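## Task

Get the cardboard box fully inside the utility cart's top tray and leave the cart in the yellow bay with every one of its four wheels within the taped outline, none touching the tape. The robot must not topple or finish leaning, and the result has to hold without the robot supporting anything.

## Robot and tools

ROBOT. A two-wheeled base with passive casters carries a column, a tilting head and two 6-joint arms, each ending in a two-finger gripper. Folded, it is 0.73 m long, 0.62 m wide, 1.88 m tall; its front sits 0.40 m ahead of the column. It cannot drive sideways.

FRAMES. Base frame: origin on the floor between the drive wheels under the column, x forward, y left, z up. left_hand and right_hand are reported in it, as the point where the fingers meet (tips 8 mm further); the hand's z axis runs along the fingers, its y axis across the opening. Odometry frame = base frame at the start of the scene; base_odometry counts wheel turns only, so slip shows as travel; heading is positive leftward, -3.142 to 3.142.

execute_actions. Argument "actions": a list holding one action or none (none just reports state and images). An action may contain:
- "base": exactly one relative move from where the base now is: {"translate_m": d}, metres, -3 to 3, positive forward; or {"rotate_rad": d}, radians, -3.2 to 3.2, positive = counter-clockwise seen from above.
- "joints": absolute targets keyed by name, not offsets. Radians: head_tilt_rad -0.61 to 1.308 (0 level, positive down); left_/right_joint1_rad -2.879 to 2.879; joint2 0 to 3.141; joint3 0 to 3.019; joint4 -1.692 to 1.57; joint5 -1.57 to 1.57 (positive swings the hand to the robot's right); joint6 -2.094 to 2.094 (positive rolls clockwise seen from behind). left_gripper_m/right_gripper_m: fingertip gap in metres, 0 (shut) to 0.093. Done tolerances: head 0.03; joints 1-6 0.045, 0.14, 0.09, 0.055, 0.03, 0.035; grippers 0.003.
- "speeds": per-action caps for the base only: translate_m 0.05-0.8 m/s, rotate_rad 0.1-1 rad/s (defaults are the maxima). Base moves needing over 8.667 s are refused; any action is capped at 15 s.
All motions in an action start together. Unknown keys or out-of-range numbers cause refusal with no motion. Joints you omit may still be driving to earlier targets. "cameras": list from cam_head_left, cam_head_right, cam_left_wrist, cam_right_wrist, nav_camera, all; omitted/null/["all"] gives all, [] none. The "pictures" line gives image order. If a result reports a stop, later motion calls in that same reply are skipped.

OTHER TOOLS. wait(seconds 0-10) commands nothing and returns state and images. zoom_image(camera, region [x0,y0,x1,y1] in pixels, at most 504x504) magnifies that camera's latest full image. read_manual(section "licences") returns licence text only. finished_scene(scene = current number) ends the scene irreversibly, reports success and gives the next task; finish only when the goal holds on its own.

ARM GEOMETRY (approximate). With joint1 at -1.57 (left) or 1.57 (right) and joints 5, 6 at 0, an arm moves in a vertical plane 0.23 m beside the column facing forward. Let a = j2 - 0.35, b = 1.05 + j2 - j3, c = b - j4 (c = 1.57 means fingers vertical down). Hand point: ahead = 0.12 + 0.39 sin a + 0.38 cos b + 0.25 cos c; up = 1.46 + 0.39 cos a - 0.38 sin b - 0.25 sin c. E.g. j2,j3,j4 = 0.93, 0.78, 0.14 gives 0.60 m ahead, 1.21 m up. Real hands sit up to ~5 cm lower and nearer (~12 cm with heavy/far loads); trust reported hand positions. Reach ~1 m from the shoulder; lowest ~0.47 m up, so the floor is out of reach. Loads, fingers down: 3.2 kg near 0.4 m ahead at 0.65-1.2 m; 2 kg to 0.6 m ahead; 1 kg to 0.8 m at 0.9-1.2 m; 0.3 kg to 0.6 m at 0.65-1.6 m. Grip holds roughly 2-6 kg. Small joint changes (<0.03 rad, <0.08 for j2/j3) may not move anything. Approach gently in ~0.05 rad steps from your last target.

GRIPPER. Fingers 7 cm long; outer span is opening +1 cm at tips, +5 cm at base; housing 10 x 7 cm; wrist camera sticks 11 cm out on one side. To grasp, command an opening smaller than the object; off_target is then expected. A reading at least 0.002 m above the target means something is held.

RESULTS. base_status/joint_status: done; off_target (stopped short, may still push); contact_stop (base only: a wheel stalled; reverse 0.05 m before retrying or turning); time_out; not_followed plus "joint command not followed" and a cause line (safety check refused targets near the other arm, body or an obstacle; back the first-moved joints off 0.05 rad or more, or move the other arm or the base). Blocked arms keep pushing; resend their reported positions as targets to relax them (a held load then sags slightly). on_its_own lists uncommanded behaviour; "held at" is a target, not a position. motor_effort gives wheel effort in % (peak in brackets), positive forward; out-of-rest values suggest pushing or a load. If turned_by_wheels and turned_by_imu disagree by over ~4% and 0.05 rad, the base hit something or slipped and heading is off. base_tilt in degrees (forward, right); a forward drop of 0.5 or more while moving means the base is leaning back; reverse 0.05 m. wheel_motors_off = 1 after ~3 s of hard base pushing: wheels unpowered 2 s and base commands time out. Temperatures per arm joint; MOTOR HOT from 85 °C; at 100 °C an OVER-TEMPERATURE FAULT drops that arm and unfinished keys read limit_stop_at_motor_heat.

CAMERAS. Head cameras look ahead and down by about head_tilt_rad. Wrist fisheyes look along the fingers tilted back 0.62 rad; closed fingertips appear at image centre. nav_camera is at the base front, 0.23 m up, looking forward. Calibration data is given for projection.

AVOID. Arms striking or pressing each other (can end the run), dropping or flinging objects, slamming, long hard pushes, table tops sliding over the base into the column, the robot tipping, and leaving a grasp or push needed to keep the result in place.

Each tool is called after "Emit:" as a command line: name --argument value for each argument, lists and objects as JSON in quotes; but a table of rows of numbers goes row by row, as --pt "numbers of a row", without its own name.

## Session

Emit:
execute_actions --actions '[]'

Scene clock: 0.00 s.
Joint torques (N m, as the arm reports them, + toward a larger angle): no reading
Motor temperatures (°C, as the motors report them): left_arm=[19 22 21 20 19 22] | right_arm=[20 22 20 22 21 22]
base_odometry: x=+0.000 y=+0.000 heading=+0.000 (m, m, rad; odometry frame)
turned_by_wheels: +0.000 (rad since the last result)
turned_by_imu: +0.000 (rad since the last result)
base_tilt: forward=+0.0 right=+0.8 (deg)
base_status: not commanded
joint_positions: head_tilt_rad=+0.870 left_joint1_rad=-1.567 left_joint2_rad=+0.881 left_joint3_rad=+0.389 left_joint4_rad=-0.920 left_joint5_rad=-0.035 left_joint6_rad=-0.048 left_gripper_m=+0.095 right_joint1_rad=+1.575 right_joint2_rad=+0.862 right_joint3_rad=+0.359 right_joint4_rad=-0.961 right_joint5_rad=+0.008 right_joint6_rad=+0.002 right_gripper_m=+0.094
joint_status: not commanded
wheel_motors_off: 0
motor_effort: left_wheel=+3 right_wheel=+4 (%)
left_hand: x=+0.1414 y=+0.2314 z=+1.2506 quat_wxyz=(+0.429, +0.016, -0.903, -0.027) (m; base frame)
right_hand: x=+0.1231 y=-0.2260 z=+1.2643 quat_wxyz=(+0.453, +0.003, -0.891, +0.003) (m; base frame)
pictures: cam_head_left, cam_head_right, cam_left_wrist, cam_right_wrist, nav_camera
camera_calibration (this result's frames):
cam_head_left: T_world_to_cam=[[0.011318, -0.997768, -0.0658115, 0.149936], [-0.785797, 0.0318268, -0.617665, 0.986647], [0.618381, 0.0587052, -0.783682, 1.09294], [0, 0, 0, 1]] pos_world=[0.0977541, 0.0540381, 1.4758]
cam_head_right: T_world_to_cam=[[0.00557542, -0.996866, -0.0789081, 0.0571334], [-0.770686, 0.0459975, -0.635553, 1.01921], [0.637191, 0.0643569, -0.768014, 1.06613], [0, 0, 0, 1]] pos_world=[0.105846, -0.0585395, 1.47107]
cam_left_wrist: T_world_to_cam=[[0.0044494, -0.998523, -0.0541437, 0.29821], [-0.034441, -0.0542651, 0.997932, -1.22821], [-0.999397, -0.00257544, -0.0346316, 0.309384], [0, 0, 0, 1]] pos_world=[0.26557, 0.231917, 1.25253]
cam_right_wrist: T_world_to_cam=[[0.0138681, -0.999813, 0.0134845, -0.249736], [-0.00226942, 0.0134543, 0.999907, -1.25437], [-0.999901, -0.0138974, -0.00208241, 0.248903], [0, 0, 0, 1]] pos_world=[0.249495, -0.229353, 1.25814]
Images, in order (width x height): cam_head_left 504x504, cam_head_right 504x504, cam_left_wrist 616x616, cam_right_wrist 616x616, nav_camera 504x504.

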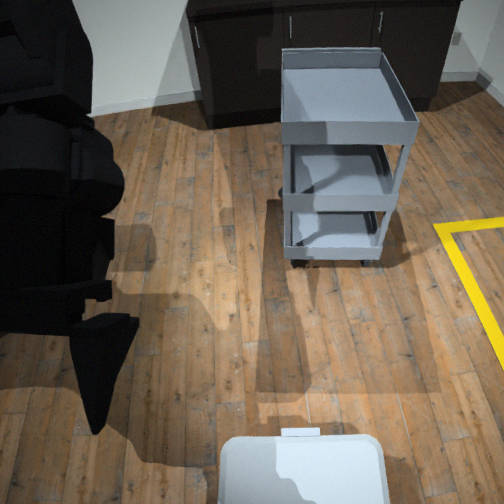

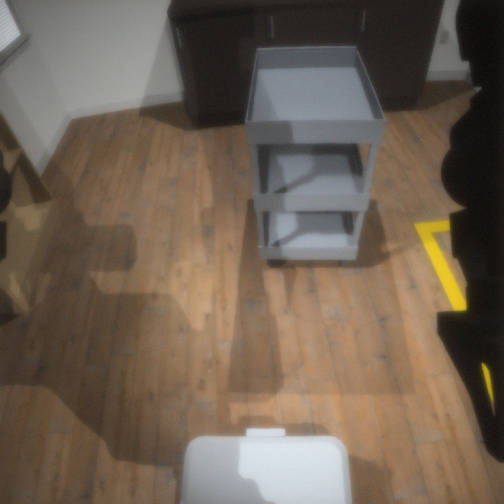

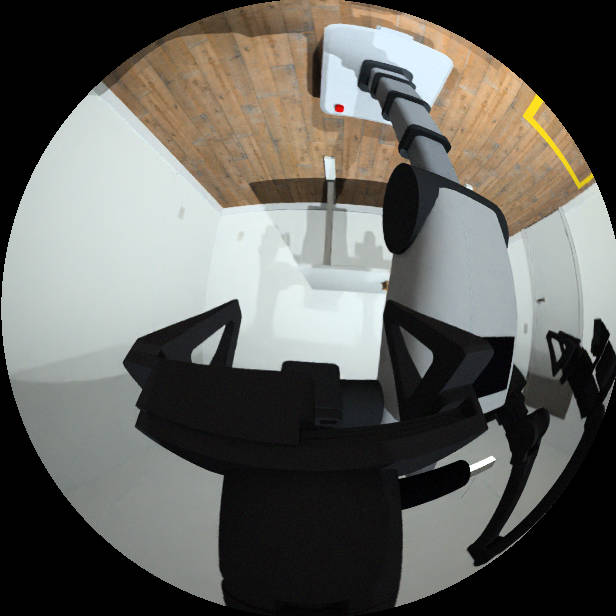

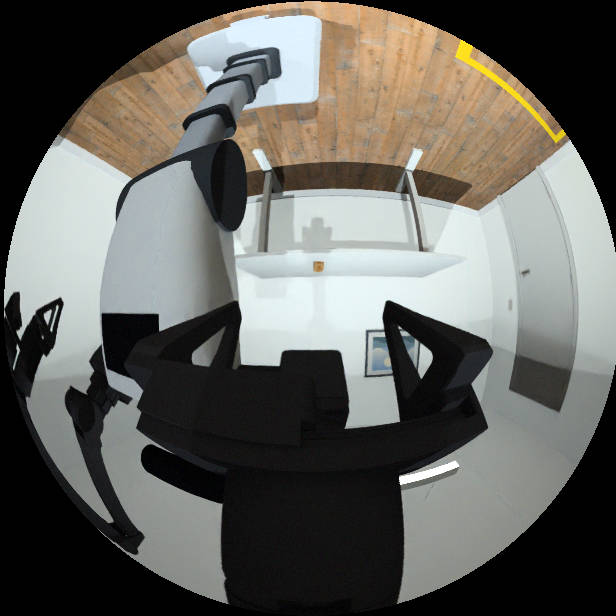

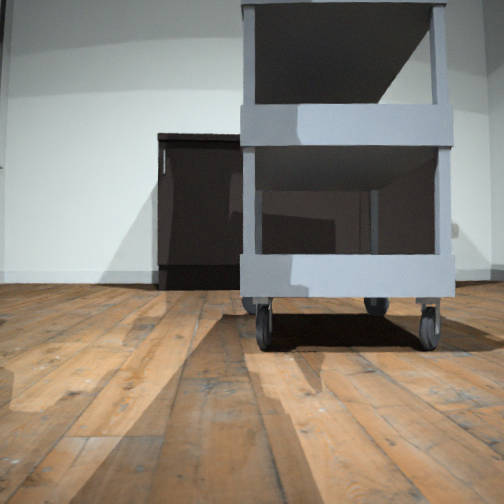

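Emit:
execute_actions --actions '[{"base":{"rotate_rad":-2.66},"joints":{"right_joint2_rad":1.05,"right_joint3_rad":1.5,"right_joint4_rad":-0.97,"head_tilt_rad":0.6}}]' --cameras '["cam_head_left","cam_head_right","cam_right_wrist"]'

Scene clock: 6.40 s.
Joint torques (N m, as the arm reports them, + toward a larger angle): left_arm=[-0.44 -5.55 -0.67 -1.08  0.07 -0.03] | right_arm=[ -0.16 -16.32  10.71   0.16   0.14   0.02]
Motor temperatures (°C, as the motors report them): left_arm=[19 22 21 20 19 22] | right_arm=[20 22 21 22 21 22]
base_odometry: x=+0.000 y=+0.000 heading=-2.659 (m, m, rad; odometry frame)
turned_by_wheels: -2.659 (rad since the last result)
turned_by_imu: -2.658 (rad since the last result)
base_tilt: forward=+0.1 right=+0.8 (deg)
base_status: done
joint_positions: head_tilt_rad=+0.617 left_joint1_rad=-1.567 left_joint2_rad=+0.881 left_joint3_rad=+0.389 left_joint4_rad=-0.920 left_joint5_rad=-0.035 left_joint6_rad=-0.048 left_gripper_m=+0.095 right_joint1_rad=+1.575 right_joint2_rad=+1.049 right_joint3_rad=+1.473 right_joint4_rad=-0.961 right_joint5_rad=+0.008 right_joint6_rad=+0.002 right_gripper_m=+0.095
joint_status: all done
wheel_motors_off: 0
motor_effort: left_wheel=+6(45) right_wheel=-4(41) (%)
left_hand: x=+0.1414 y=+0.2314 z=+1.2506 quat_wxyz=(+0.429, +0.016, -0.903, -0.027) (m; base frame)
right_hand: x=+0.6795 y=-0.2250 z=+1.2812 quat_wxyz=(+0.007, +0.000, -1.000, +0.002) (m; base frame)
pictures: cam_head_left, cam_head_right, cam_right_wrist
camera_calibration (this result's frames):
cam_head_left: T_world_to_cam=[[0.0274338, -0.997768, -0.0608822, 0.141539], [-0.606137, 0.0318268, -0.794723, 1.25033], [0.794887, 0.0587052, -0.603911, 0.807265], [0, 0, 0, 1]] pos_world=[0.112306, 0.0540381, 1.4898]
cam_head_right: T_world_to_cam=[[0.0251529, -0.996866, -0.0749994, 0.0501351], [-0.587029, 0.0459975, -0.808258, 1.27599], [0.809175, 0.0643569, -0.584033, 0.774197], [0, 0, 0, 1]] pos_world=[0.121324, -0.0585395, 1.48725]
cam_right_wrist: T_world_to_cam=[[-0.00435046, -0.999857, 0.0163248, -0.247938], [-0.801073, 0.013256, 0.59842, -0.212894], [-0.598551, -0.010474, -0.801017, 1.55689], [0, 0, 0, 1]] pos_world=[0.760252, -0.228774, 1.37854]
Images, in order (width x height): cam_head_left 504x504, cam_head_right 504x504, cam_right_wrist 616x616.

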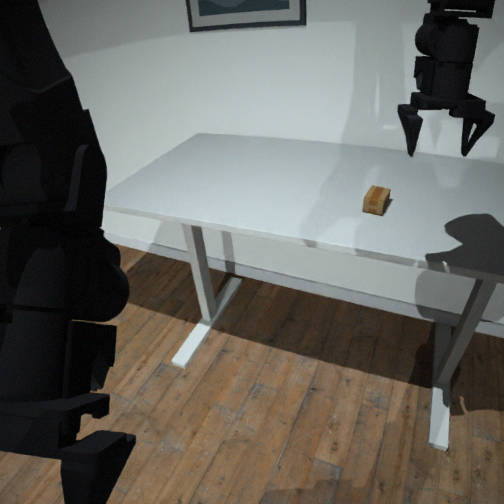

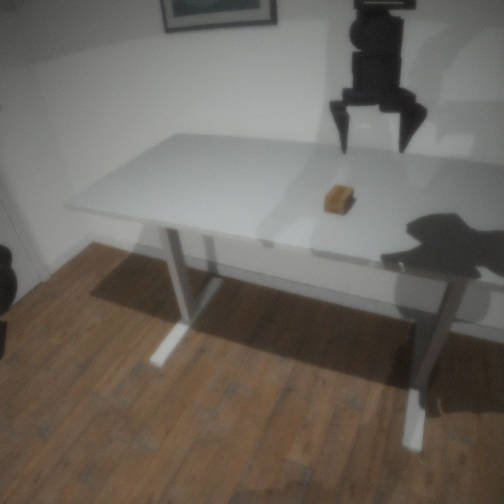

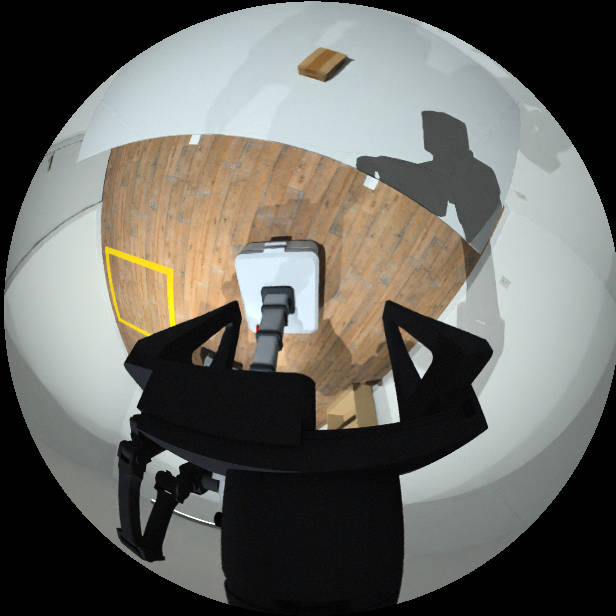

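Emit:
execute_actions --actions '[{"base":{"translate_m":0.36},"joints":{"right_joint2_rad":1.4,"right_joint3_rad":1.5,"right_joint4_rad":-0.62,"right_joint6_rad":0.5}}]' --cameras '["cam_head_right","cam_right_wrist"]'

Scene clock: 13.27 s.
Joint torques (N m, as the arm reports them, + toward a larger angle): left_arm=[-0.13 -6.3  -0.87 -1.14  0.05  0.  ] | right_arm=[ -0.16 -16.99   7.57   0.71   0.15   0.12]
Motor temperatures (°C, as the motors report them): left_arm=[19 22 21 20 19 22] | right_arm=[20 23 22 22 21 22]
base_odometry: x=-0.319 y=-0.167 heading=-2.660 (m, m, rad; odometry frame)
turned_by_wheels: -0.001 (rad since the last result)
turned_by_imu: +0.002 (rad since the last result)
base_tilt: forward=-0.1 right=+0.9 (deg)
base_status: done
joint_positions: head_tilt_rad=+0.617 left_joint1_rad=-1.567 left_joint2_rad=+0.881 left_joint3_rad=+0.392 left_joint4_rad=-0.920 left_joint5_rad=-0.035 left_joint6_rad=-0.048 left_gripper_m=+0.095 right_joint1_rad=+1.575 right_joint2_rad=+1.394 right_joint3_rad=+1.481 right_joint4_rad=-0.628 right_joint5_rad=+0.008 right_joint6_rad=+0.489 right_gripper_m=+0.095
joint_status: all done
wheel_motors_off: 0
motor_effort: left_wheel=+2(62) right_wheel=+1(47) (%)
left_hand: x=+0.1427 y=+0.2314 z=+1.2502 quat_wxyz=(+0.428, +0.016, -0.903, -0.027) (m; base frame)
right_hand: x=+0.6717 y=-0.2244 z=+1.0893 quat_wxyz=(+0.008, -0.241, -0.970, +0.004) (m; base frame)
pictures: cam_head_right, cam_right_wrist
camera_calibration (this result's frames):
cam_head_right: T_world_to_cam=[[0.025213, -0.996866, -0.0749792, 0.050101], [-0.586381, 0.0459975, -0.808728, 1.27669], [0.809643, 0.0643569, -0.583384, 0.773174], [0, 0, 0, 1]] pos_world=[0.121366, -0.0585395, 1.48731]
cam_right_wrist: T_world_to_cam=[[-0.47174, -0.881408, 0.0240937, 0.0878679], [-0.699479, 0.390727, 0.598383, -0.087774], [-0.536833, 0.265428, -0.800848, 1.41885], [0, 0, 0, 1]] pos_world=[0.741739, -0.264859, 1.18669]
Images, in order (width x height): cam_head_right 504x504, cam_right_wrist 616x616.

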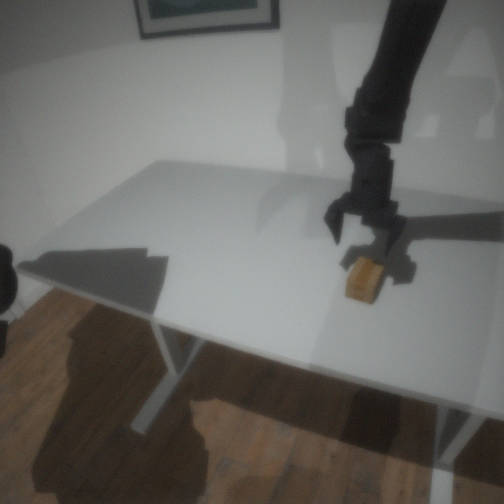

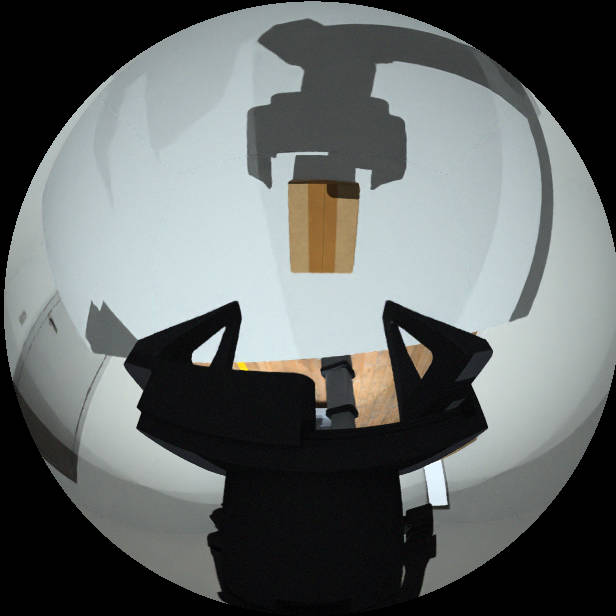

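Emit:
execute_actions --actions '[{"base":{"rotate_rad":-0.037},"joints":{"right_joint2_rad":1.6,"right_joint3_rad":1.69,"right_joint4_rad":-0.6,"right_joint6_rad":0.46}}]' --cameras '["cam_right_wrist"]'

Scene clock: 17.93 s.
Joint torques (N m, as the arm reports them, + toward a larger angle): left_arm=[-0.51 -5.52 -0.89 -1.09  0.06 -0.02] | right_arm=[  0.21 -19.09   7.95   0.64   0.17  -0.03]
Motor temperatures (°C, as the motors report them): left_arm=[19 22 21 20 19 22] | right_arm=[20 23 22 22 21 22]
base_odometry: x=-0.319 y=-0.167 heading=-2.695 (m, m, rad; odometry frame)
turned_by_wheels: -0.035 (rad since the last result)
turned_by_imu: -0.033 (rad since the last result)
base_tilt: forward=+0.0 right=+0.7 (deg)
base_status: done
joint_positions: head_tilt_rad=+0.617 left_joint1_rad=-1.567 left_joint2_rad=+0.881 left_joint3_rad=+0.392 left_joint4_rad=-0.920 left_joint5_rad=-0.035 left_joint6_rad=-0.048 left_gripper_m=+0.095 right_joint1_rad=+1.574 right_joint2_rad=+1.613 right_joint3_rad=+1.663 right_joint4_rad=-0.607 right_joint5_rad=+0.008 right_joint6_rad=+0.466 right_gripper_m=+0.095
joint_status: all done
wheel_motors_off: 0
motor_effort: left_wheel=+2(47) right_wheel=-1(42) (%)
left_hand: x=+0.1427 y=+0.2314 z=+1.2502 quat_wxyz=(+0.428, +0.016, -0.903, -0.027) (m; base frame)
right_hand: x=+0.6902 y=-0.2244 z=+1.0048 quat_wxyz=(+0.015, -0.230, -0.973, +0.006) (m; base frame)
pictures: cam_right_wrist
camera_calibration (this result's frames):
cam_right_wrist: T_world_to_cam=[[-0.450814, -0.89208, 0.0309768, 0.074897], [-0.699048, 0.37442, 0.609215, -0.0391668], [-0.555067, 0.252989, -0.7924, 1.36237], [0, 0, 0, 1]] pos_world=[0.76259, -0.263184, 1.10108]
Images, in order (width x height): cam_right_wrist 616x616.

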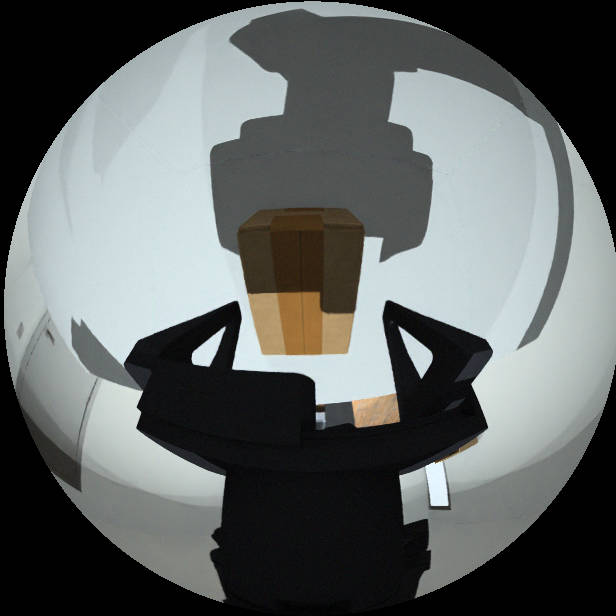

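Emit:
execute_actions --actions '[{"joints":{"right_joint2_rad":1.69,"right_joint3_rad":1.78}}]' --cameras '["cam_right_wrist"]'

Emit:
execute_actions --actions '[{"joints":{"right_gripper_m":0.03}}]' --cameras '[]'

Emit:
execute_actions --actions '[{"joints":{"right_joint2_rad":1.3,"right_joint3_rad":1.5,"right_joint4_rad":-0.72}}]' --cameras '[]'

Emit:
execute_actions --actions '[{"base":{"rotate_rad":2.8},"joints":{"right_joint6_rad":0.1,"head_tilt_rad":0.8}}]' --cameras '["cam_head_left"]'

Emit:
execute_actions --actions '[{"base":{"translate_m":0.9},"joints":{"right_joint2_rad":1.7,"right_joint3_rad":2.1,"right_joint4_rad":-0.92}}]' --cameras '["cam_head_left","cam_right_wrist"]'

Scene clock: 25.50 s.
Joint torques (N m, as the arm reports them, + toward a larger angle): left_arm=[-0.56 -5.65 -0.87 -1.05  0.04 -0.03] | right_arm=[  0.25 -17.84   8.14   0.67   0.16  -0.01]
Motor temperatures (°C, as the motors report them): left_arm=[19 22 21 20 19 22] | right_arm=[20 24 22 22 21 22]
base_odometry: x=-0.319 y=-0.167 heading=-2.695 (m, m, rad; odometry frame)
turned_by_wheels: +0.000 (rad since the last result)
turned_by_imu: +0.001 (rad since the last result)
base_tilt: forward=+0.0 right=+1.0 (deg)
base_status: not commanded
joint_positions: head_tilt_rad=+0.617 left_joint1_rad=-1.567 left_joint2_rad=+0.881 left_joint3_rad=+0.392 left_joint4_rad=-0.920 left_joint5_rad=-0.035 left_joint6_rad=-0.048 left_gripper_m=+0.095 right_joint1_rad=+1.574 right_joint2_rad=+1.679 right_joint3_rad=+1.756 right_joint4_rad=-0.606 right_joint5_rad=+0.008 right_joint6_rad=+0.466 right_gripper_m=+0.095
joint_status: all done
wheel_motors_off: 0
motor_effort: left_wheel=+3(3) right_wheel=-2(2) (%)
left_hand: x=+0.1427 y=+0.2314 z=+1.2502 quat_wxyz=(+0.428, +0.016, -0.903, -0.027) (m; base frame)
right_hand: x=+0.7120 y=-0.2243 z=+0.9856 quat_wxyz=(+0.002, -0.230, -0.973, +0.003) (m; base frame)
pictures: cam_right_wrist
camera_calibration (this result's frames):
cam_right_wrist: T_world_to_cam=[[-0.45156, -0.892045, 0.0187141, 0.098052], [-0.715259, 0.374449, 0.590078, 0.018165], [-0.533383, 0.25307, -0.807129, 1.35838], [0, 0, 0, 1]] pos_world=[0.781805, -0.263099, 1.08383]
Images, in order (width x height): cam_right_wrist 616x616.

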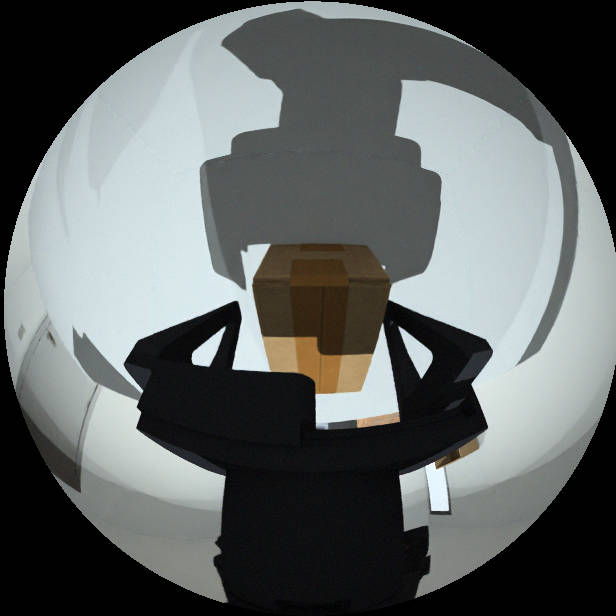

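Scene clock: 26.13 s.
Joint torques (N m, as the arm reports them, + toward a larger angle): left_arm=[-0.29 -6.09 -0.82 -1.09  0.04 -0.02] | right_arm=[  0.12 -17.74   8.08   0.6    0.12  -0.02]
Motor temperatures (°C, as the motors report them): left_arm=[19 22 21 20 19 22] | right_arm=[20 24 22 22 21 22]
base_odometry: x=-0.319 y=-0.167 heading=-2.695 (m, m, rad; odometry frame)
turned_by_wheels: +0.000 (rad since the last result)
turned_by_imu: +0.000 (rad since the last result)
base_tilt: forward=-0.1 right=+0.9 (deg)
base_status: not commanded
joint_positions: head_tilt_rad=+0.617 left_joint1_rad=-1.567 left_joint2_rad=+0.881 left_joint3_rad=+0.392 left_joint4_rad=-0.920 left_joint5_rad=-0.035 left_joint6_rad=-0.048 left_gripper_m=+0.095 right_joint1_rad=+1.574 right_joint2_rad=+1.679 right_joint3_rad=+1.756 right_joint4_rad=-0.606 right_joint5_rad=+0.008 right_joint6_rad=+0.466 right_gripper_m=+0.059
joint_status: right_gripper_m off_target (ended at +0.059, target +0.030)
wheel_motors_off: 0
motor_effort: left_wheel=+4(7) right_wheel=-2(2) (%)
left_hand: x=+0.1427 y=+0.2314 z=+1.2502 quat_wxyz=(+0.428, +0.016, -0.903, -0.027) (m; base frame)
right_hand: x=+0.7120 y=-0.2243 z=+0.9856 quat_wxyz=(+0.002, -0.230, -0.973, +0.003) (m; base frame)
pictures: none
No camera images: the call's "cameras" was empty. Leave "cameras" out to get every camera's image.

Scene clock: 27.57 s.
Joint torques (N m, as the arm reports them, + toward a larger angle): left_arm=[-0.26 -5.65 -0.8  -1.01  0.04 -0.02] | right_arm=[  0.   -17.25   6.94   0.5    0.15  -0.04]
Motor temperatures (°C, as the motors report them): left_arm=[19 22 21 20 19 22] | right_arm=[20 24 22 22 21 22]
base_odometry: x=-0.319 y=-0.167 heading=-2.695 (m, m, rad; odometry frame)
turned_by_wheels: +0.000 (rad since the last result)
turned_by_imu: +0.001 (rad since the last result)
base_tilt: forward=-0.2 right=+0.9 (deg)
base_status: not commanded
joint_positions: head_tilt_rad=+0.617 left_joint1_rad=-1.567 left_joint2_rad=+0.881 left_joint3_rad=+0.392 left_joint4_rad=-0.920 left_joint5_rad=-0.035 left_joint6_rad=-0.048 left_gripper_m=+0.095 right_joint1_rad=+1.574 right_joint2_rad=+1.303 right_joint3_rad=+1.499 right_joint4_rad=-0.719 right_joint5_rad=+0.008 right_joint6_rad=+0.466 right_gripper_m=+0.059
joint_status: all done
wheel_motors_off: 0
motor_effort: left_wheel=+5(4) right_wheel=-2(3) (%)
left_hand: x=+0.1427 y=+0.2314 z=+1.2502 quat_wxyz=(+0.428, +0.016, -0.903, -0.027) (m; base frame)
right_hand: x=+0.6903 y=-0.2249 z=+1.1449 quat_wxyz=(-0.001, -0.230, -0.973, +0.002) (m; base frame)
pictures: none
No camera images: the call's "cameras" was empty. Leave "cameras" out to get every camera's image.

Scene clock: 31.90 s.
Joint torques (N m, as the arm reports them, + toward a larger angle): left_arm=[-0.33 -5.72 -0.87 -1.16  0.07 -0.01] | right_arm=[  0.06 -18.01   6.75   0.36   0.12  -0.06]
Motor temperatures (°C, as the motors report them): left_arm=[19 22 21 20 19 22] | right_arm=[20 24 22 22 21 22]
base_odometry: x=-0.319 y=-0.167 heading=+0.105 (m, m, rad; odometry frame)
turned_by_wheels: +2.799 (rad since the last result)
turned_by_imu: +2.802 (rad since the last result)
base_tilt: forward=+0.0 right=+1.0 (deg)
base_status: done
joint_positions: head_tilt_rad=+0.802 left_joint1_rad=-1.567 left_joint2_rad=+0.881 left_joint3_rad=+0.392 left_joint4_rad=-0.920 left_joint5_rad=-0.035 left_joint6_rad=-0.048 left_gripper_m=+0.095 right_joint1_rad=+1.574 right_joint2_rad=+1.303 right_joint3_rad=+1.499 right_joint4_rad=-0.719 right_joint5_rad=+0.008 right_joint6_rad=+0.111 right_gripper_m=+0.059
joint_status: all done
wheel_motors_off: 0
motor_effort: left_wheel=-6(51) right_wheel=+4(40) (%)
left_hand: x=+0.1427 y=+0.2314 z=+1.2502 quat_wxyz=(+0.428, +0.016, -0.903, -0.027) (m; base frame)
right_hand: x=+0.6903 y=-0.2249 z=+1.1449 quat_wxyz=(-0.001, -0.055, -0.998, +0.002) (m; base frame)
pictures: cam_head_left
camera_calibration (this result's frames):
cam_head_left: T_world_to_cam=[[0.0158157, -0.997768, -0.0648777, 0.148273], [-0.741474, 0.0318268, -0.670226, 1.06537], [0.670795, 0.0587052, -0.739316, 1.02199], [0, 0, 0, 1]] pos_world=[0.102055, 0.0540381, 1.47924]
Images, in order (width x height): cam_head_left 504x504.

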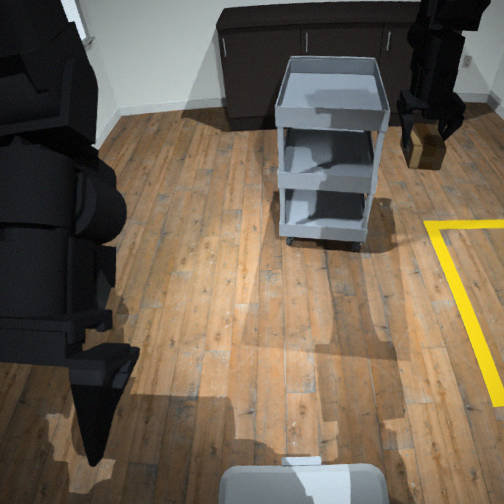

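Scene clock: 34.93 s.
Joint torques (N m, as the arm reports them, + toward a larger angle): left_arm=[-0.42 -6.32 -0.94 -1.05  0.03 -0.03] | right_arm=[  0.17 -20.83  11.8    0.13   0.12  -0.07]
Motor temperatures (°C, as the motors report them): left_arm=[19 22 21 20 19 22] | right_arm=[20 25 23 22 21 22]
base_odometry: x=+0.576 y=-0.073 heading=+0.105 (m, m, rad; odometry frame)
turned_by_wheels: +0.000 (rad since the last result)
turned_by_imu: +0.003 (rad since the last result)
base_tilt: forward=+0.0 right=+0.9 (deg)
base_status: done
joint_positions: head_tilt_rad=+0.803 left_joint1_rad=-1.567 left_joint2_rad=+0.881 left_joint3_rad=+0.392 left_joint4_rad=-0.920 left_joint5_rad=-0.035 left_joint6_rad=-0.048 left_gripper_m=+0.095 right_joint1_rad=+1.574 right_joint2_rad=+1.707 right_joint3_rad=+2.056 right_joint4_rad=-0.913 right_joint5_rad=+0.008 right_joint6_rad=+0.111 right_gripper_m=+0.059
joint_status: all done
wheel_motors_off: 0
motor_effort: left_wheel=-2(53) right_wheel=+0(54) (%)
left_hand: x=+0.1431 y=+0.2314 z=+1.2501 quat_wxyz=(+0.428, +0.016, -0.903, -0.027) (m; base frame)
right_hand: x=+0.7831 y=-0.2244 z=+1.0456 quat_wxyz=(+0.020, -0.055, -0.998, +0.004) (m; base frame)
pictures: cam_head_left, cam_right_wrist
camera_calibration (this result's frames):
cam_head_left: T_world_to_cam=[[0.0157576, -0.997768, -0.0648918, 0.148298], [-0.742074, 0.0318268, -0.669562, 1.06438], [0.670133, 0.0587052, -0.739916, 1.02295], [0, 0, 0, 1]] pos_world=[0.102, 0.0540381, 1.47919]
cam_right_wrist: T_world_to_cam=[[-0.11315, -0.993345, 0.0215062, -0.161747], [-0.779044, 0.102132, 0.618595, -0.00731555], [-0.616675, 0.0532394, -0.785416, 1.44246], [0, 0, 0, 1]] pos_world=[0.865529, -0.236719, 1.14094]
Images, in order (width x height): cam_head_left 504x504, cam_right_wrist 616x616.

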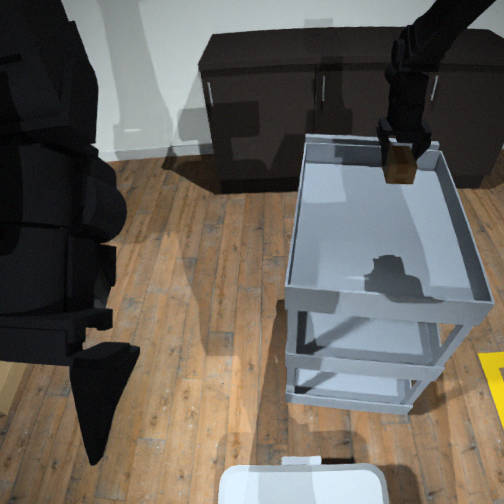

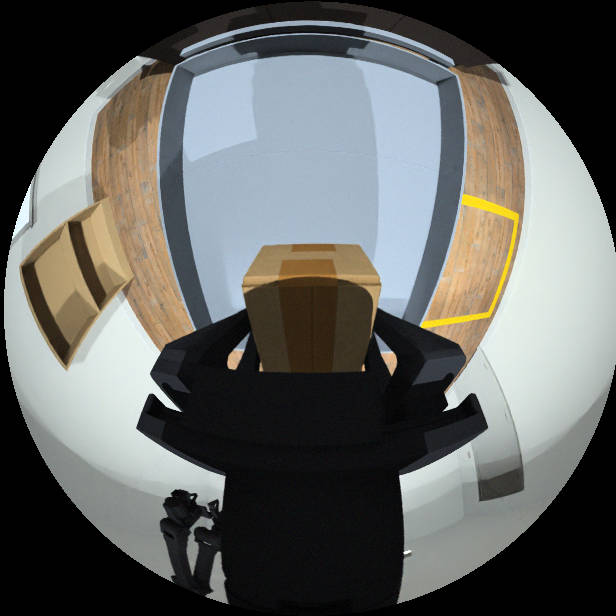

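Emit:
execute_actions --actions '[{"joints":{"right_joint2_rad":2.1,"right_joint3_rad":2.5}}]' --cameras '[]'

Emit:
execute_actions --actions '[{"joints":{"right_joint2_rad":2.22,"right_joint3_rad":2.63}}]' --cameras '[]'

Emit:
execute_actions --actions '[{"joints":{"right_gripper_m":0.093}}]' --cameras '[]'

Emit:
execute_actions --actions '[{"joints":{"right_joint2_rad":1.6,"right_joint3_rad":1.95}}]' --cameras '[]'

Emit:
execute_actions --actions '[{"joints":{"right_joint2_rad":1.7,"right_joint3_rad":1.24,"right_joint4_rad":-0.03,"right_joint6_rad":-1.45}}]' --cameras '["cam_head_left","cam_right_wrist"]'

Scene clock: 42.50 s.
Joint torques (N m, as the arm reports them, + toward a larger angle): left_arm=[-0.46 -5.95 -0.93 -1.09  0.08 -0.05] | right_arm=[  0.07 -20.14  12.02   0.27   0.12  -0.07]
Motor temperatures (°C, as the motors report them): left_arm=[19 22 21 20 19 22] | right_arm=[20 25 24 22 21 22]
base_odometry: x=+0.576 y=-0.073 heading=+0.105 (m, m, rad; odometry frame)
turned_by_wheels: +0.000 (rad since the last result)
turned_by_imu: +0.002 (rad since the last result)
base_tilt: forward=-0.1 right=+0.8 (deg)
base_status: not commanded
joint_positions: head_tilt_rad=+0.803 left_joint1_rad=-1.567 left_joint2_rad=+0.881 left_joint3_rad=+0.392 left_joint4_rad=-0.920 left_joint5_rad=-0.035 left_joint6_rad=-0.048 left_gripper_m=+0.095 right_joint1_rad=+1.574 right_joint2_rad=+2.114 right_joint3_rad=+2.453 right_joint4_rad=-0.915 right_joint5_rad=+0.008 right_joint6_rad=+0.111 right_gripper_m=+0.059
joint_status: all done
wheel_motors_off: 0
motor_effort: left_wheel=+2(2) right_wheel=+0(1) (%)
left_hand: x=+0.1431 y=+0.2314 z=+1.2501 quat_wxyz=(+0.428, +0.016, -0.903, -0.027) (m; base frame)
right_hand: x=+0.7785 y=-0.2239 z=+0.8870 quat_wxyz=(+0.026, -0.055, -0.998, +0.004) (m; base frame)
pictures: none
No camera images: the call's "cameras" was empty. Leave "cameras" out to get every camera's image.

Scene clock: 43.40 s.
Joint torques (N m, as the arm reports them, + toward a larger angle): left_arm=[-0.45 -5.52 -0.84 -1.07  0.06 -0.04] | right_arm=[  0.25 -20.78  12.23   0.26   0.12  -0.07]
Motor temperatures (°C, as the motors report them): left_arm=[19 22 21 20 19 22] | right_arm=[20 25 24 22 21 22]
base_odometry: x=+0.576 y=-0.073 heading=+0.105 (m, m, rad; odometry frame)
turned_by_wheels: +0.000 (rad since the last result)
turned_by_imu: +0.000 (rad since the last result)
base_tilt: forward=+0.0 right=+0.8 (deg)
base_status: not commanded
joint_positions: head_tilt_rad=+0.803 left_joint1_rad=-1.567 left_joint2_rad=+0.881 left_joint3_rad=+0.392 left_joint4_rad=-0.920 left_joint5_rad=-0.035 left_joint6_rad=-0.048 left_gripper_m=+0.095 right_joint1_rad=+1.574 right_joint2_rad=+2.225 right_joint3_rad=+2.584 right_joint4_rad=-0.915 right_joint5_rad=+0.008 right_joint6_rad=+0.111 right_gripper_m=+0.059
joint_status: all done
wheel_motors_off: 0
motor_effort: left_wheel=-1(2) right_wheel=+0(1) (%)
left_hand: x=+0.1431 y=+0.2314 z=+1.2501 quat_wxyz=(+0.428, +0.016, -0.903, -0.027) (m; base frame)
right_hand: x=+0.7776 y=-0.2238 z=+0.8514 quat_wxyz=(+0.016, -0.055, -0.998, +0.003) (m; base frame)
pictures: none
No camera images: the call's "cameras" was empty. Leave "cameras" out to get every camera's image.

Scene clock: 44.03 s.
Joint torques (N m, as the arm reports them, + toward a larger angle): left_arm=[-0.5  -6.34 -0.82 -1.14  0.05 -0.02] | right_arm=[  0.24 -19.96  11.94   0.21   0.11  -0.09]
Motor temperatures (°C, as the motors report them): left_arm=[19 22 21 20 19 22] | right_arm=[20 25 24 22 21 22]
base_odometry: x=+0.576 y=-0.073 heading=+0.105 (m, m, rad; odometry frame)
turned_by_wheels: +0.000 (rad since the last result)
turned_by_imu: +0.000 (rad since the last result)
base_tilt: forward=-0.1 right=+0.9 (deg)
base_status: not commanded
joint_positions: head_tilt_rad=+0.803 left_joint1_rad=-1.567 left_joint2_rad=+0.881 left_joint3_rad=+0.392 left_joint4_rad=-0.920 left_joint5_rad=-0.035 left_joint6_rad=-0.048 left_gripper_m=+0.095 right_joint1_rad=+1.574 right_joint2_rad=+2.225 right_joint3_rad=+2.584 right_joint4_rad=-0.915 right_joint5_rad=+0.008 right_joint6_rad=+0.111 right_gripper_m=+0.093
joint_status: all done
wheel_motors_off: 0
motor_effort: left_wheel=-1(1) right_wheel=-1(0) (%)
left_hand: x=+0.1431 y=+0.2314 z=+1.2501 quat_wxyz=(+0.428, +0.016, -0.903, -0.027) (m; base frame)
right_hand: x=+0.7776 y=-0.2238 z=+0.8514 quat_wxyz=(+0.016, -0.055, -0.998, +0.003) (m; base frame)
pictures: none
No camera images: the call's "cameras" was empty. Leave "cameras" out to get every camera's image.

Scene clock: 45.73 s.
Joint torques (N m, as the arm reports them, + toward a larger angle): left_arm=[-0.45 -5.68 -0.8  -0.95  0.04 -0.05] | right_arm=[  0.3  -19.74   7.46   0.36   0.13  -0.06]
Motor temperatures (°C, as the motors report them): left_arm=[19 22 21 20 19 22] | right_arm=[20 25 24 22 21 22]
base_odometry: x=+0.576 y=-0.073 heading=+0.105 (m, m, rad; odometry frame)
turned_by_wheels: +0.000 (rad since the last result)
turned_by_imu: +0.001 (rad since the last result)
base_tilt: forward=+0.0 right=+0.9 (deg)
base_status: not commanded
joint_positions: head_tilt_rad=+0.803 left_joint1_rad=-1.567 left_joint2_rad=+0.881 left_joint3_rad=+0.392 left_joint4_rad=-0.920 left_joint5_rad=-0.035 left_joint6_rad=-0.048 left_gripper_m=+0.095 right_joint1_rad=+1.574 right_joint2_rad=+1.605 right_joint3_rad=+1.954 right_joint4_rad=-0.915 right_joint5_rad=+0.008 right_joint6_rad=+0.111 right_gripper_m=+0.093
joint_status: all done
wheel_motors_off: 0
motor_effort: left_wheel=+1(0) right_wheel=+0(0) (%)
left_hand: x=+0.1431 y=+0.2314 z=+1.2501 quat_wxyz=(+0.428, +0.016, -0.903, -0.027) (m; base frame)
right_hand: x=+0.7725 y=-0.2245 z=+1.0834 quat_wxyz=(+0.021, -0.055, -0.998, +0.004) (m; base frame)
pictures: none
No camera images: the call's "cameras" was empty. Leave "cameras" out to get every camera's image.

Scene clock: 47.47 s.
Joint torques (N m, as the arm reports them, + toward a larger angle): left_arm=[-0.53 -5.78 -0.85 -1.    0.05 -0.02] | right_arm=[  0.18 -14.68   0.96   0.73   0.02  -0.09]
Motor temperatures (°C, as the motors report them): left_arm=[19 22 21 20 19 22] | right_arm=[20 25 23 22 21 22]
base_odometry: x=+0.576 y=-0.073 heading=+0.105 (m, m, rad; odometry frame)
turned_by_wheels: +0.000 (rad since the last result)
turned_by_imu: +0.001 (rad since the last result)
base_tilt: forward=+0.0 right=+0.8 (deg)
base_status: not commanded
joint_positions: head_tilt_rad=+0.803 left_joint1_rad=-1.567 left_joint2_rad=+0.881 left_joint3_rad=+0.392 left_joint4_rad=-0.920 left_joint5_rad=-0.035 left_joint6_rad=-0.048 left_gripper_m=+0.095 right_joint1_rad=+1.574 right_joint2_rad=+1.710 right_joint3_rad=+1.239 right_joint4_rad=-0.042 right_joint5_rad=+0.008 right_joint6_rad=-1.439 right_gripper_m=+0.093
joint_status: all done
wheel_motors_off: 0
motor_effort: left_wheel=+1(3) right_wheel=+0(1) (%)
left_hand: x=+0.1431 y=+0.2314 z=+1.2501 quat_wxyz=(+0.428, +0.016, -0.903, -0.027) (m; base frame)
right_hand: x=+0.5227 y=-0.2244 z=+0.9078 quat_wxyz=(-0.002, +0.659, -0.752, +0.005) (m; base frame)
pictures: cam_head_left, cam_right_wrist
camera_calibration (this result's frames):
cam_head_left: T_world_to_cam=[[0.0157576, -0.997768, -0.0648918, 0.148298], [-0.742074, 0.0318268, -0.669562, 1.06438], [0.670132, 0.0587052, -0.739916, 1.02295], [0, 0, 0, 1]] pos_world=[0.102, 0.0540381, 1.47919]
cam_right_wrist: T_world_to_cam=[[0.990627, -0.134698, 0.0226859, -0.573598], [-0.122003, -0.79782, 0.590423, -0.644796], [-0.0614298, -0.587657, -0.806775, 0.758934], [0, 0, 0, 1]] pos_world=[0.536176, -0.145701, 1.006]
Images, in order (width x height): cam_head_left 504x504, cam_right_wrist 616x616.

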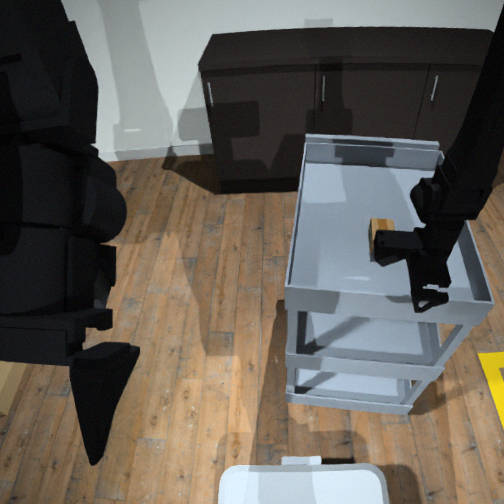

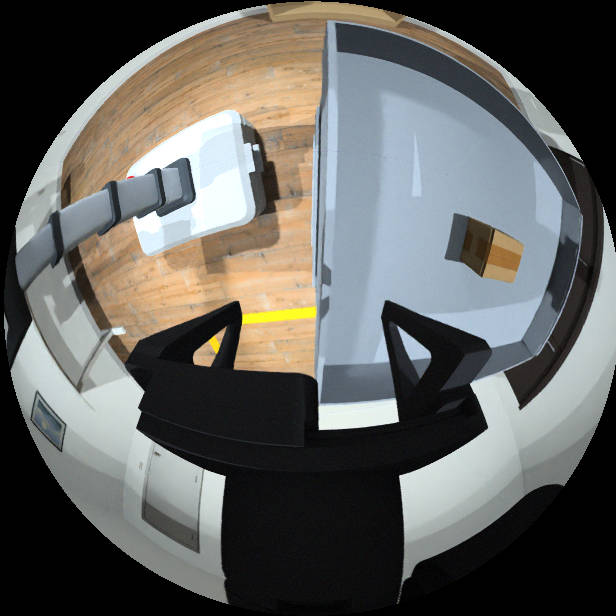

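Emit:
execute_actions --actions '[{"joints":{"right_joint2_rad":1.93,"right_joint3_rad":1.47,"right_joint6_rad":-1.41}}]' --cameras '[]'

Emit:
execute_actions --actions '[{"joints":{"right_gripper_m":0.0}}]' --cameras '["cam_right_wrist"]'

Emit:
execute_actions --actions '[{"base":{"translate_m":0.25},"speeds":{"translate_m":0.12},"joints":{"right_gripper_m":0.0}}]' --cameras '[]'

Emit:
execute_actions --actions '[{"base":{"rotate_rad":-0.7},"speeds":{"rotate_rad":0.13},"joints":{"right_gripper_m":0.0}}]' --cameras '["cam_head_left","cam_right_wrist"]'

Scene clock: 53.37 s.
Joint torques (N m, as the arm reports them, + toward a larger angle): left_arm=[-0.36 -6.26 -0.98 -1.01  0.05  0.02] | right_arm=[  0.41 -14.82   0.88   0.56   0.04   0.07]
Motor temperatures (°C, as the motors report them): left_arm=[19 22 21 20 19 22] | right_arm=[20 25 23 22 21 22]
base_odometry: x=+0.576 y=-0.073 heading=+0.105 (m, m, rad; odometry frame)
turned_by_wheels: +0.000 (rad since the last result)
turned_by_imu: +0.001 (rad since the last result)
base_tilt: forward=+0.1 right=+0.9 (deg)
base_status: not commanded
joint_positions: head_tilt_rad=+0.803 left_joint1_rad=-1.567 left_joint2_rad=+0.881 left_joint3_rad=+0.392 left_joint4_rad=-0.920 left_joint5_rad=-0.035 left_joint6_rad=-0.048 left_gripper_m=+0.095 right_joint1_rad=+1.574 right_joint2_rad=+1.942 right_joint3_rad=+1.468 right_joint4_rad=-0.035 right_joint5_rad=+0.008 right_joint6_rad=-1.416 right_gripper_m=+0.093
joint_status: all done
wheel_motors_off: 0
motor_effort: left_wheel=+1(2) right_wheel=+0(0) (%)
left_hand: x=+0.1431 y=+0.2314 z=+1.2501 quat_wxyz=(+0.428, +0.016, -0.903, -0.027) (m; base frame)
right_hand: x=+0.5311 y=-0.2242 z=+0.8193 quat_wxyz=(-0.004, +0.651, -0.759, +0.007) (m; base frame)
pictures: none
No camera images: the call's "cameras" was empty. Leave "cameras" out to get every camera's image.

Scene clock: 54.07 s.
Joint torques (N m, as the arm reports them, + toward a larger angle): left_arm=[-0.6  -6.09 -0.73 -1.15  0.04  0.  ] | right_arm=[  0.28 -15.26   0.57   0.53   0.02   0.1 ]
Motor temperatures (°C, as the motors report them): left_arm=[19 22 21 20 19 22] | right_arm=[20 25 23 22 21 22]
base_odometry: x=+0.576 y=-0.073 heading=+0.105 (m, m, rad; odometry frame)
turned_by_wheels: +0.000 (rad since the last result)
turned_by_imu: +0.000 (rad since the last result)
base_tilt: forward=-0.1 right=+0.9 (deg)
base_status: not commanded
joint_positions: head_tilt_rad=+0.803 left_joint1_rad=-1.567 left_joint2_rad=+0.881 left_joint3_rad=+0.392 left_joint4_rad=-0.920 left_joint5_rad=-0.035 left_joint6_rad=-0.048 left_gripper_m=+0.095 right_joint1_rad=+1.574 right_joint2_rad=+1.941 right_joint3_rad=+1.472 right_joint4_rad=-0.031 right_joint5_rad=+0.008 right_joint6_rad=-1.418 right_gripper_m=+0.006
joint_status: right_gripper_m off_target (ended at +0.006, target +0.000)
wheel_motors_off: 0
motor_effort: left_wheel=+0(0) right_wheel=-1(1) (%)
left_hand: x=+0.1431 y=+0.2314 z=+1.2501 quat_wxyz=(+0.428, +0.016, -0.903, -0.027) (m; base frame)
right_hand: x=+0.5352 y=-0.2242 z=+0.8198 quat_wxyz=(-0.007, +0.652, -0.759, +0.010) (m; base frame)
pictures: cam_right_wrist
camera_calibration (this result's frames):
cam_right_wrist: T_world_to_cam=[[0.987181, -0.15549, 0.0359985, -0.597689], [-0.146683, -0.794992, 0.588618, -0.575832], [-0.062906, -0.586353, -0.807609, 0.690623], [0, 0, 0, 1]] pos_world=[0.549006, -0.145768, 0.918215]
Images, in order (width x height): cam_right_wrist 616x616.

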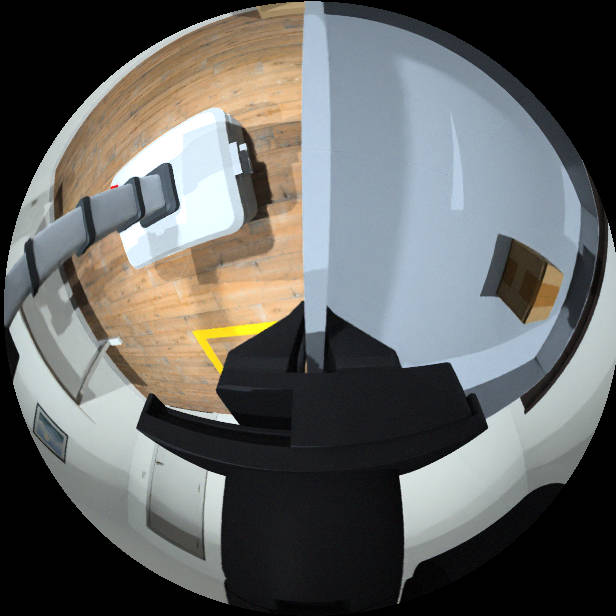

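Scene clock: 56.87 s.
Joint torques (N m, as the arm reports them, + toward a larger angle): left_arm=[-0.49 -5.55 -0.61 -0.99  0.05 -0.04] | right_arm=[ -0.87 -14.76   1.03   0.6    0.03   0.01]
Motor temperatures (°C, as the motors report them): left_arm=[19 22 21 20 19 22] | right_arm=[20 25 22 22 21 22]
base_odometry: x=+0.825 y=-0.047 heading=+0.105 (m, m, rad; odometry frame)
turned_by_wheels: +0.000 (rad since the last result)
turned_by_imu: +0.001 (rad since the last result)
base_tilt: forward=+0.0 right=+1.0 (deg)
base_status: done
joint_positions: head_tilt_rad=+0.803 left_joint1_rad=-1.567 left_joint2_rad=+0.881 left_joint3_rad=+0.389 left_joint4_rad=-0.920 left_joint5_rad=-0.035 left_joint6_rad=-0.048 left_gripper_m=+0.095 right_joint1_rad=+1.594 right_joint2_rad=+1.941 right_joint3_rad=+1.467 right_joint4_rad=-0.041 right_joint5_rad=+0.008 right_joint6_rad=-1.408 right_gripper_m=+0.005
joint_status: right_gripper_m off_target (ended at +0.005, target +0.000)
wheel_motors_off: 0
motor_effort: left_wheel=+0(39) right_wheel=+0(33) (%)
left_hand: x=+0.1414 y=+0.2314 z=+1.2506 quat_wxyz=(+0.429, +0.016, -0.903, -0.027) (m; base frame)
right_hand: x=+0.5299 y=-0.2084 z=+0.8198 quat_wxyz=(-0.008, +0.652, -0.759, -0.002) (m; base frame)
pictures: none
No camera images: the call's "cameras" was empty. Leave "cameras" out to get every camera's image.

Scene clock: 63.13 s.
Joint torques (N m, as the arm reports them, + toward a larger angle): left_arm=[-0.4  -5.76 -0.81 -1.11  0.05 -0.02] | right_arm=[ -0.72 -15.29  -0.95   0.61   0.55   0.85]
Motor temperatures (°C, as the motors report them): left_arm=[19 22 21 20 19 22] | right_arm=[20 25 22 22 21 23]
base_odometry: x=+0.825 y=-0.047 heading=-0.594 (m, m, rad; odometry frame)
turned_by_wheels: -0.698 (rad since the last result)
turned_by_imu: -0.690 (rad since the last result)
base_tilt: forward=+0.1 right=+0.9 (deg)
base_status: done
joint_positions: head_tilt_rad=+0.803 left_joint1_rad=-1.567 left_joint2_rad=+0.881 left_joint3_rad=+0.389 left_joint4_rad=-0.920 left_joint5_rad=-0.035 left_joint6_rad=-0.048 left_gripper_m=+0.095 right_joint1_rad=+1.589 right_joint2_rad=+1.943 right_joint3_rad=+1.492 right_joint4_rad=-0.034 right_joint5_rad=-0.008 right_joint6_rad=-1.508 right_gripper_m=+0.006
joint_status: right_gripper_m off_target (ended at +0.006, target +0.000)
wheel_motors_off: 0
motor_effort: left_wheel=+6(40) right_wheel=-5(48) (%)
left_hand: x=+0.1414 y=+0.2314 z=+1.2506 quat_wxyz=(+0.429, +0.016, -0.903, -0.027) (m; base frame)
right_hand: x=+0.5456 y=-0.2099 z=+0.8196 quat_wxyz=(-0.022, +0.687, -0.726, +0.004) (m; base frame)
pictures: cam_head_left, cam_right_wrist
camera_calibration (this result's frames):
cam_head_left: T_world_to_cam=[[0.0157502, -0.997768, -0.0648936, 0.148301], [-0.74215, 0.0318268, -0.669478, 1.06426], [0.670049, 0.0587052, -0.739992, 1.02307], [0, 0, 0, 1]] pos_world=[0.101993, 0.0540381, 1.47918]
cam_right_wrist: T_world_to_cam=[[0.997031, -0.059689, 0.0486544, -0.601359], [-0.0767556, -0.821272, 0.565351, -0.587439], [0.00621328, -0.567406, -0.823415, 0.678699], [0, 0, 0, 1]] pos_world=[0.550267, -0.133243, 0.920218]
Images, in order (width x height): cam_head_left 504x504, cam_right_wrist 616x616.

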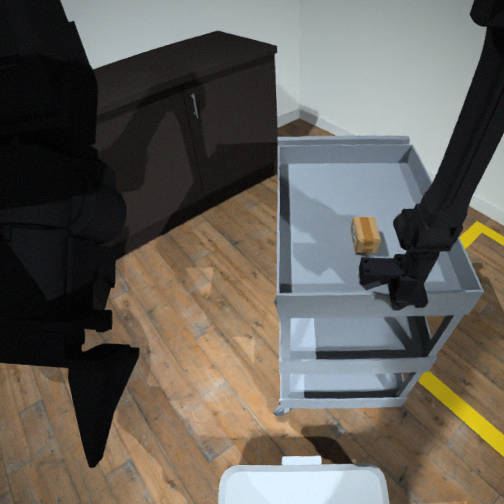

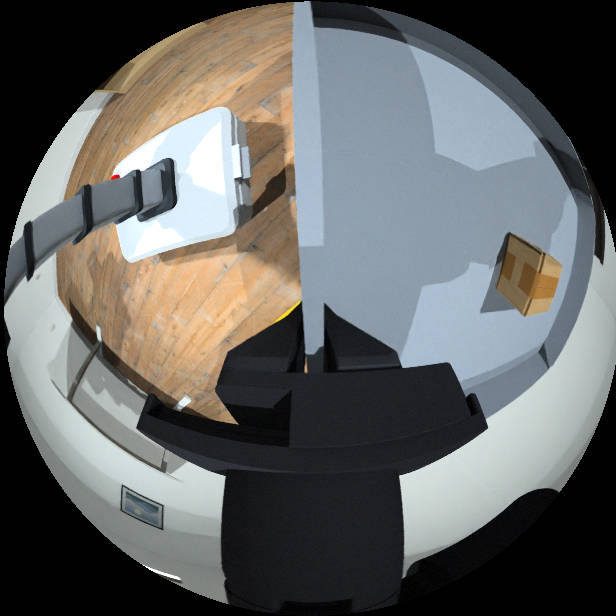

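Emit:
execute_actions --actions '[{"base":{"rotate_rad":-0.7},"speeds":{"rotate_rad":0.13},"joints":{"right_gripper_m":0.0,"head_tilt_rad":0.95}}]' --cameras '[]'

Emit:
execute_actions --actions '[{"base":{"translate_m":0.25},"speeds":{"translate_m":0.1},"joints":{"right_gripper_m":0.0,"right_joint6_rad":-1.48}}]' --cameras '["cam_head_left","cam_head_right"]'

Scene clock: 73.60 s.
Joint torques (N m, as the arm reports them, + toward a larger angle): left_arm=[-0.25 -5.67 -0.69 -1.14  0.06 -0.03] | right_arm=[ -0.62 -15.44  -0.81   0.45   0.57   0.77]
Motor temperatures (°C, as the motors report them): left_arm=[19 22 21 20 19 22] | right_arm=[20 25 21 22 21 23]
base_odometry: x=+0.825 y=-0.047 heading=-1.293 (m, m, rad; odometry frame)
turned_by_wheels: -0.699 (rad since the last result)
turned_by_imu: -0.693 (rad since the last result)
base_tilt: forward=+0.0 right=+0.9 (deg)
base_status: done
joint_positions: head_tilt_rad=+0.950 left_joint1_rad=-1.567 left_joint2_rad=+0.881 left_joint3_rad=+0.389 left_joint4_rad=-0.920 left_joint5_rad=-0.035 left_joint6_rad=-0.048 left_gripper_m=+0.095 right_joint1_rad=+1.587 right_joint2_rad=+1.943 right_joint3_rad=+1.491 right_joint4_rad=-0.030 right_joint5_rad=-0.010 right_joint6_rad=-1.498 right_gripper_m=+0.006
joint_status: right_gripper_m off_target (ended at +0.006, target +0.000); the others done
wheel_motors_off: 0
motor_effort: left_wheel=+4(29) right_wheel=-5(34) (%)
left_hand: x=+0.1414 y=+0.2314 z=+1.2506 quat_wxyz=(+0.429, +0.016, -0.903, -0.027) (m; base frame)
right_hand: x=+0.5457 y=-0.2109 z=+0.8196 quat_wxyz=(-0.023, +0.684, -0.729, +0.005) (m; base frame)
pictures: none
No camera images: the call's "cameras" was empty. Leave "cameras" out to get every camera's image.

Scene clock: 76.90 s.
Joint torques (N m, as the arm reports them, + toward a larger angle): left_arm=[-0.25 -5.25 -0.76 -0.99  0.06 -0.04] | right_arm=[  2.11 -14.94   2.18   0.65   0.19  -1.09]
Motor temperatures (°C, as the motors report them): left_arm=[19 22 21 20 19 22] | right_arm=[20 25 21 22 21 23]
base_odometry: x=+0.893 y=-0.287 heading=-1.294 (m, m, rad; odometry frame)
turned_by_wheels: -0.001 (rad since the last result)
turned_by_imu: +0.000 (rad since the last result)
base_tilt: forward=+0.0 right=+0.9 (deg)
base_status: done
joint_positions: head_tilt_rad=+0.951 left_joint1_rad=-1.567 left_joint2_rad=+0.881 left_joint3_rad=+0.389 left_joint4_rad=-0.920 left_joint5_rad=-0.035 left_joint6_rad=-0.048 left_gripper_m=+0.095 right_joint1_rad=+1.544 right_joint2_rad=+1.940 right_joint3_rad=+1.453 right_joint4_rad=-0.037 right_joint5_rad=+0.003 right_joint6_rad=-1.346 right_gripper_m=+0.006
joint_status: right_joint6_rad off_target (ended at -1.346, target -1.480); right_gripper_m off_target (ended at +0.006, target +0.000)
wheel_motors_off: 0
motor_effort: left_wheel=-4(63) right_wheel=+1(38) (%)
left_hand: x=+0.1413 y=+0.2314 z=+1.2507 quat_wxyz=(+0.429, +0.016, -0.903, -0.027) (m; base frame)
right_hand: x=+0.5222 y=-0.2470 z=+0.8199 quat_wxyz=(+0.008, +0.618, -0.786, +0.010) (m; base frame)
pictures: cam_head_left, cam_head_right
camera_calibration (this result's frames):
cam_head_left: T_world_to_cam=[[0.00597504, -0.997768, -0.0665098, 0.151278], [-0.833039, 0.0318268, -0.552299, 0.888344], [0.553183, 0.0587052, -0.830989, 1.16905], [0, 0, 0, 1]] pos_world=[0.0924225, 0.0540381, 1.47216]
cam_head_right: T_world_to_cam=[[-0.000804823, -0.996866, -0.0791008, 0.057749], [-0.819419, 0.0459975, -0.571346, 0.922769], [0.573194, 0.0643569, -0.816888, 1.14459], [0, 0, 0, 1]] pos_world=[0.100107, -0.0585395, 1.46679]
Images, in order (width x height): cam_head_left 504x504, cam_head_right 504x504.

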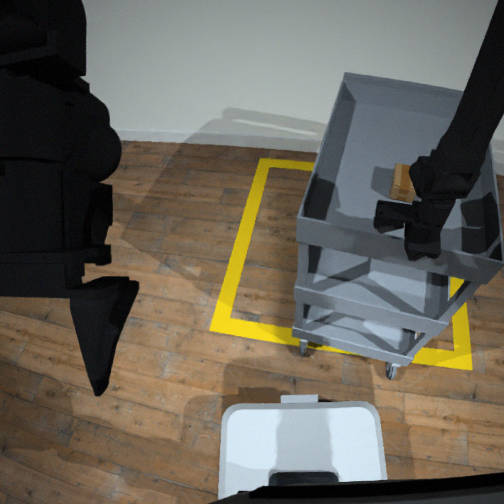

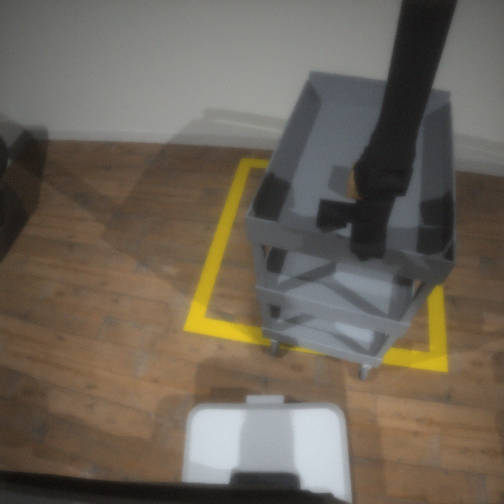

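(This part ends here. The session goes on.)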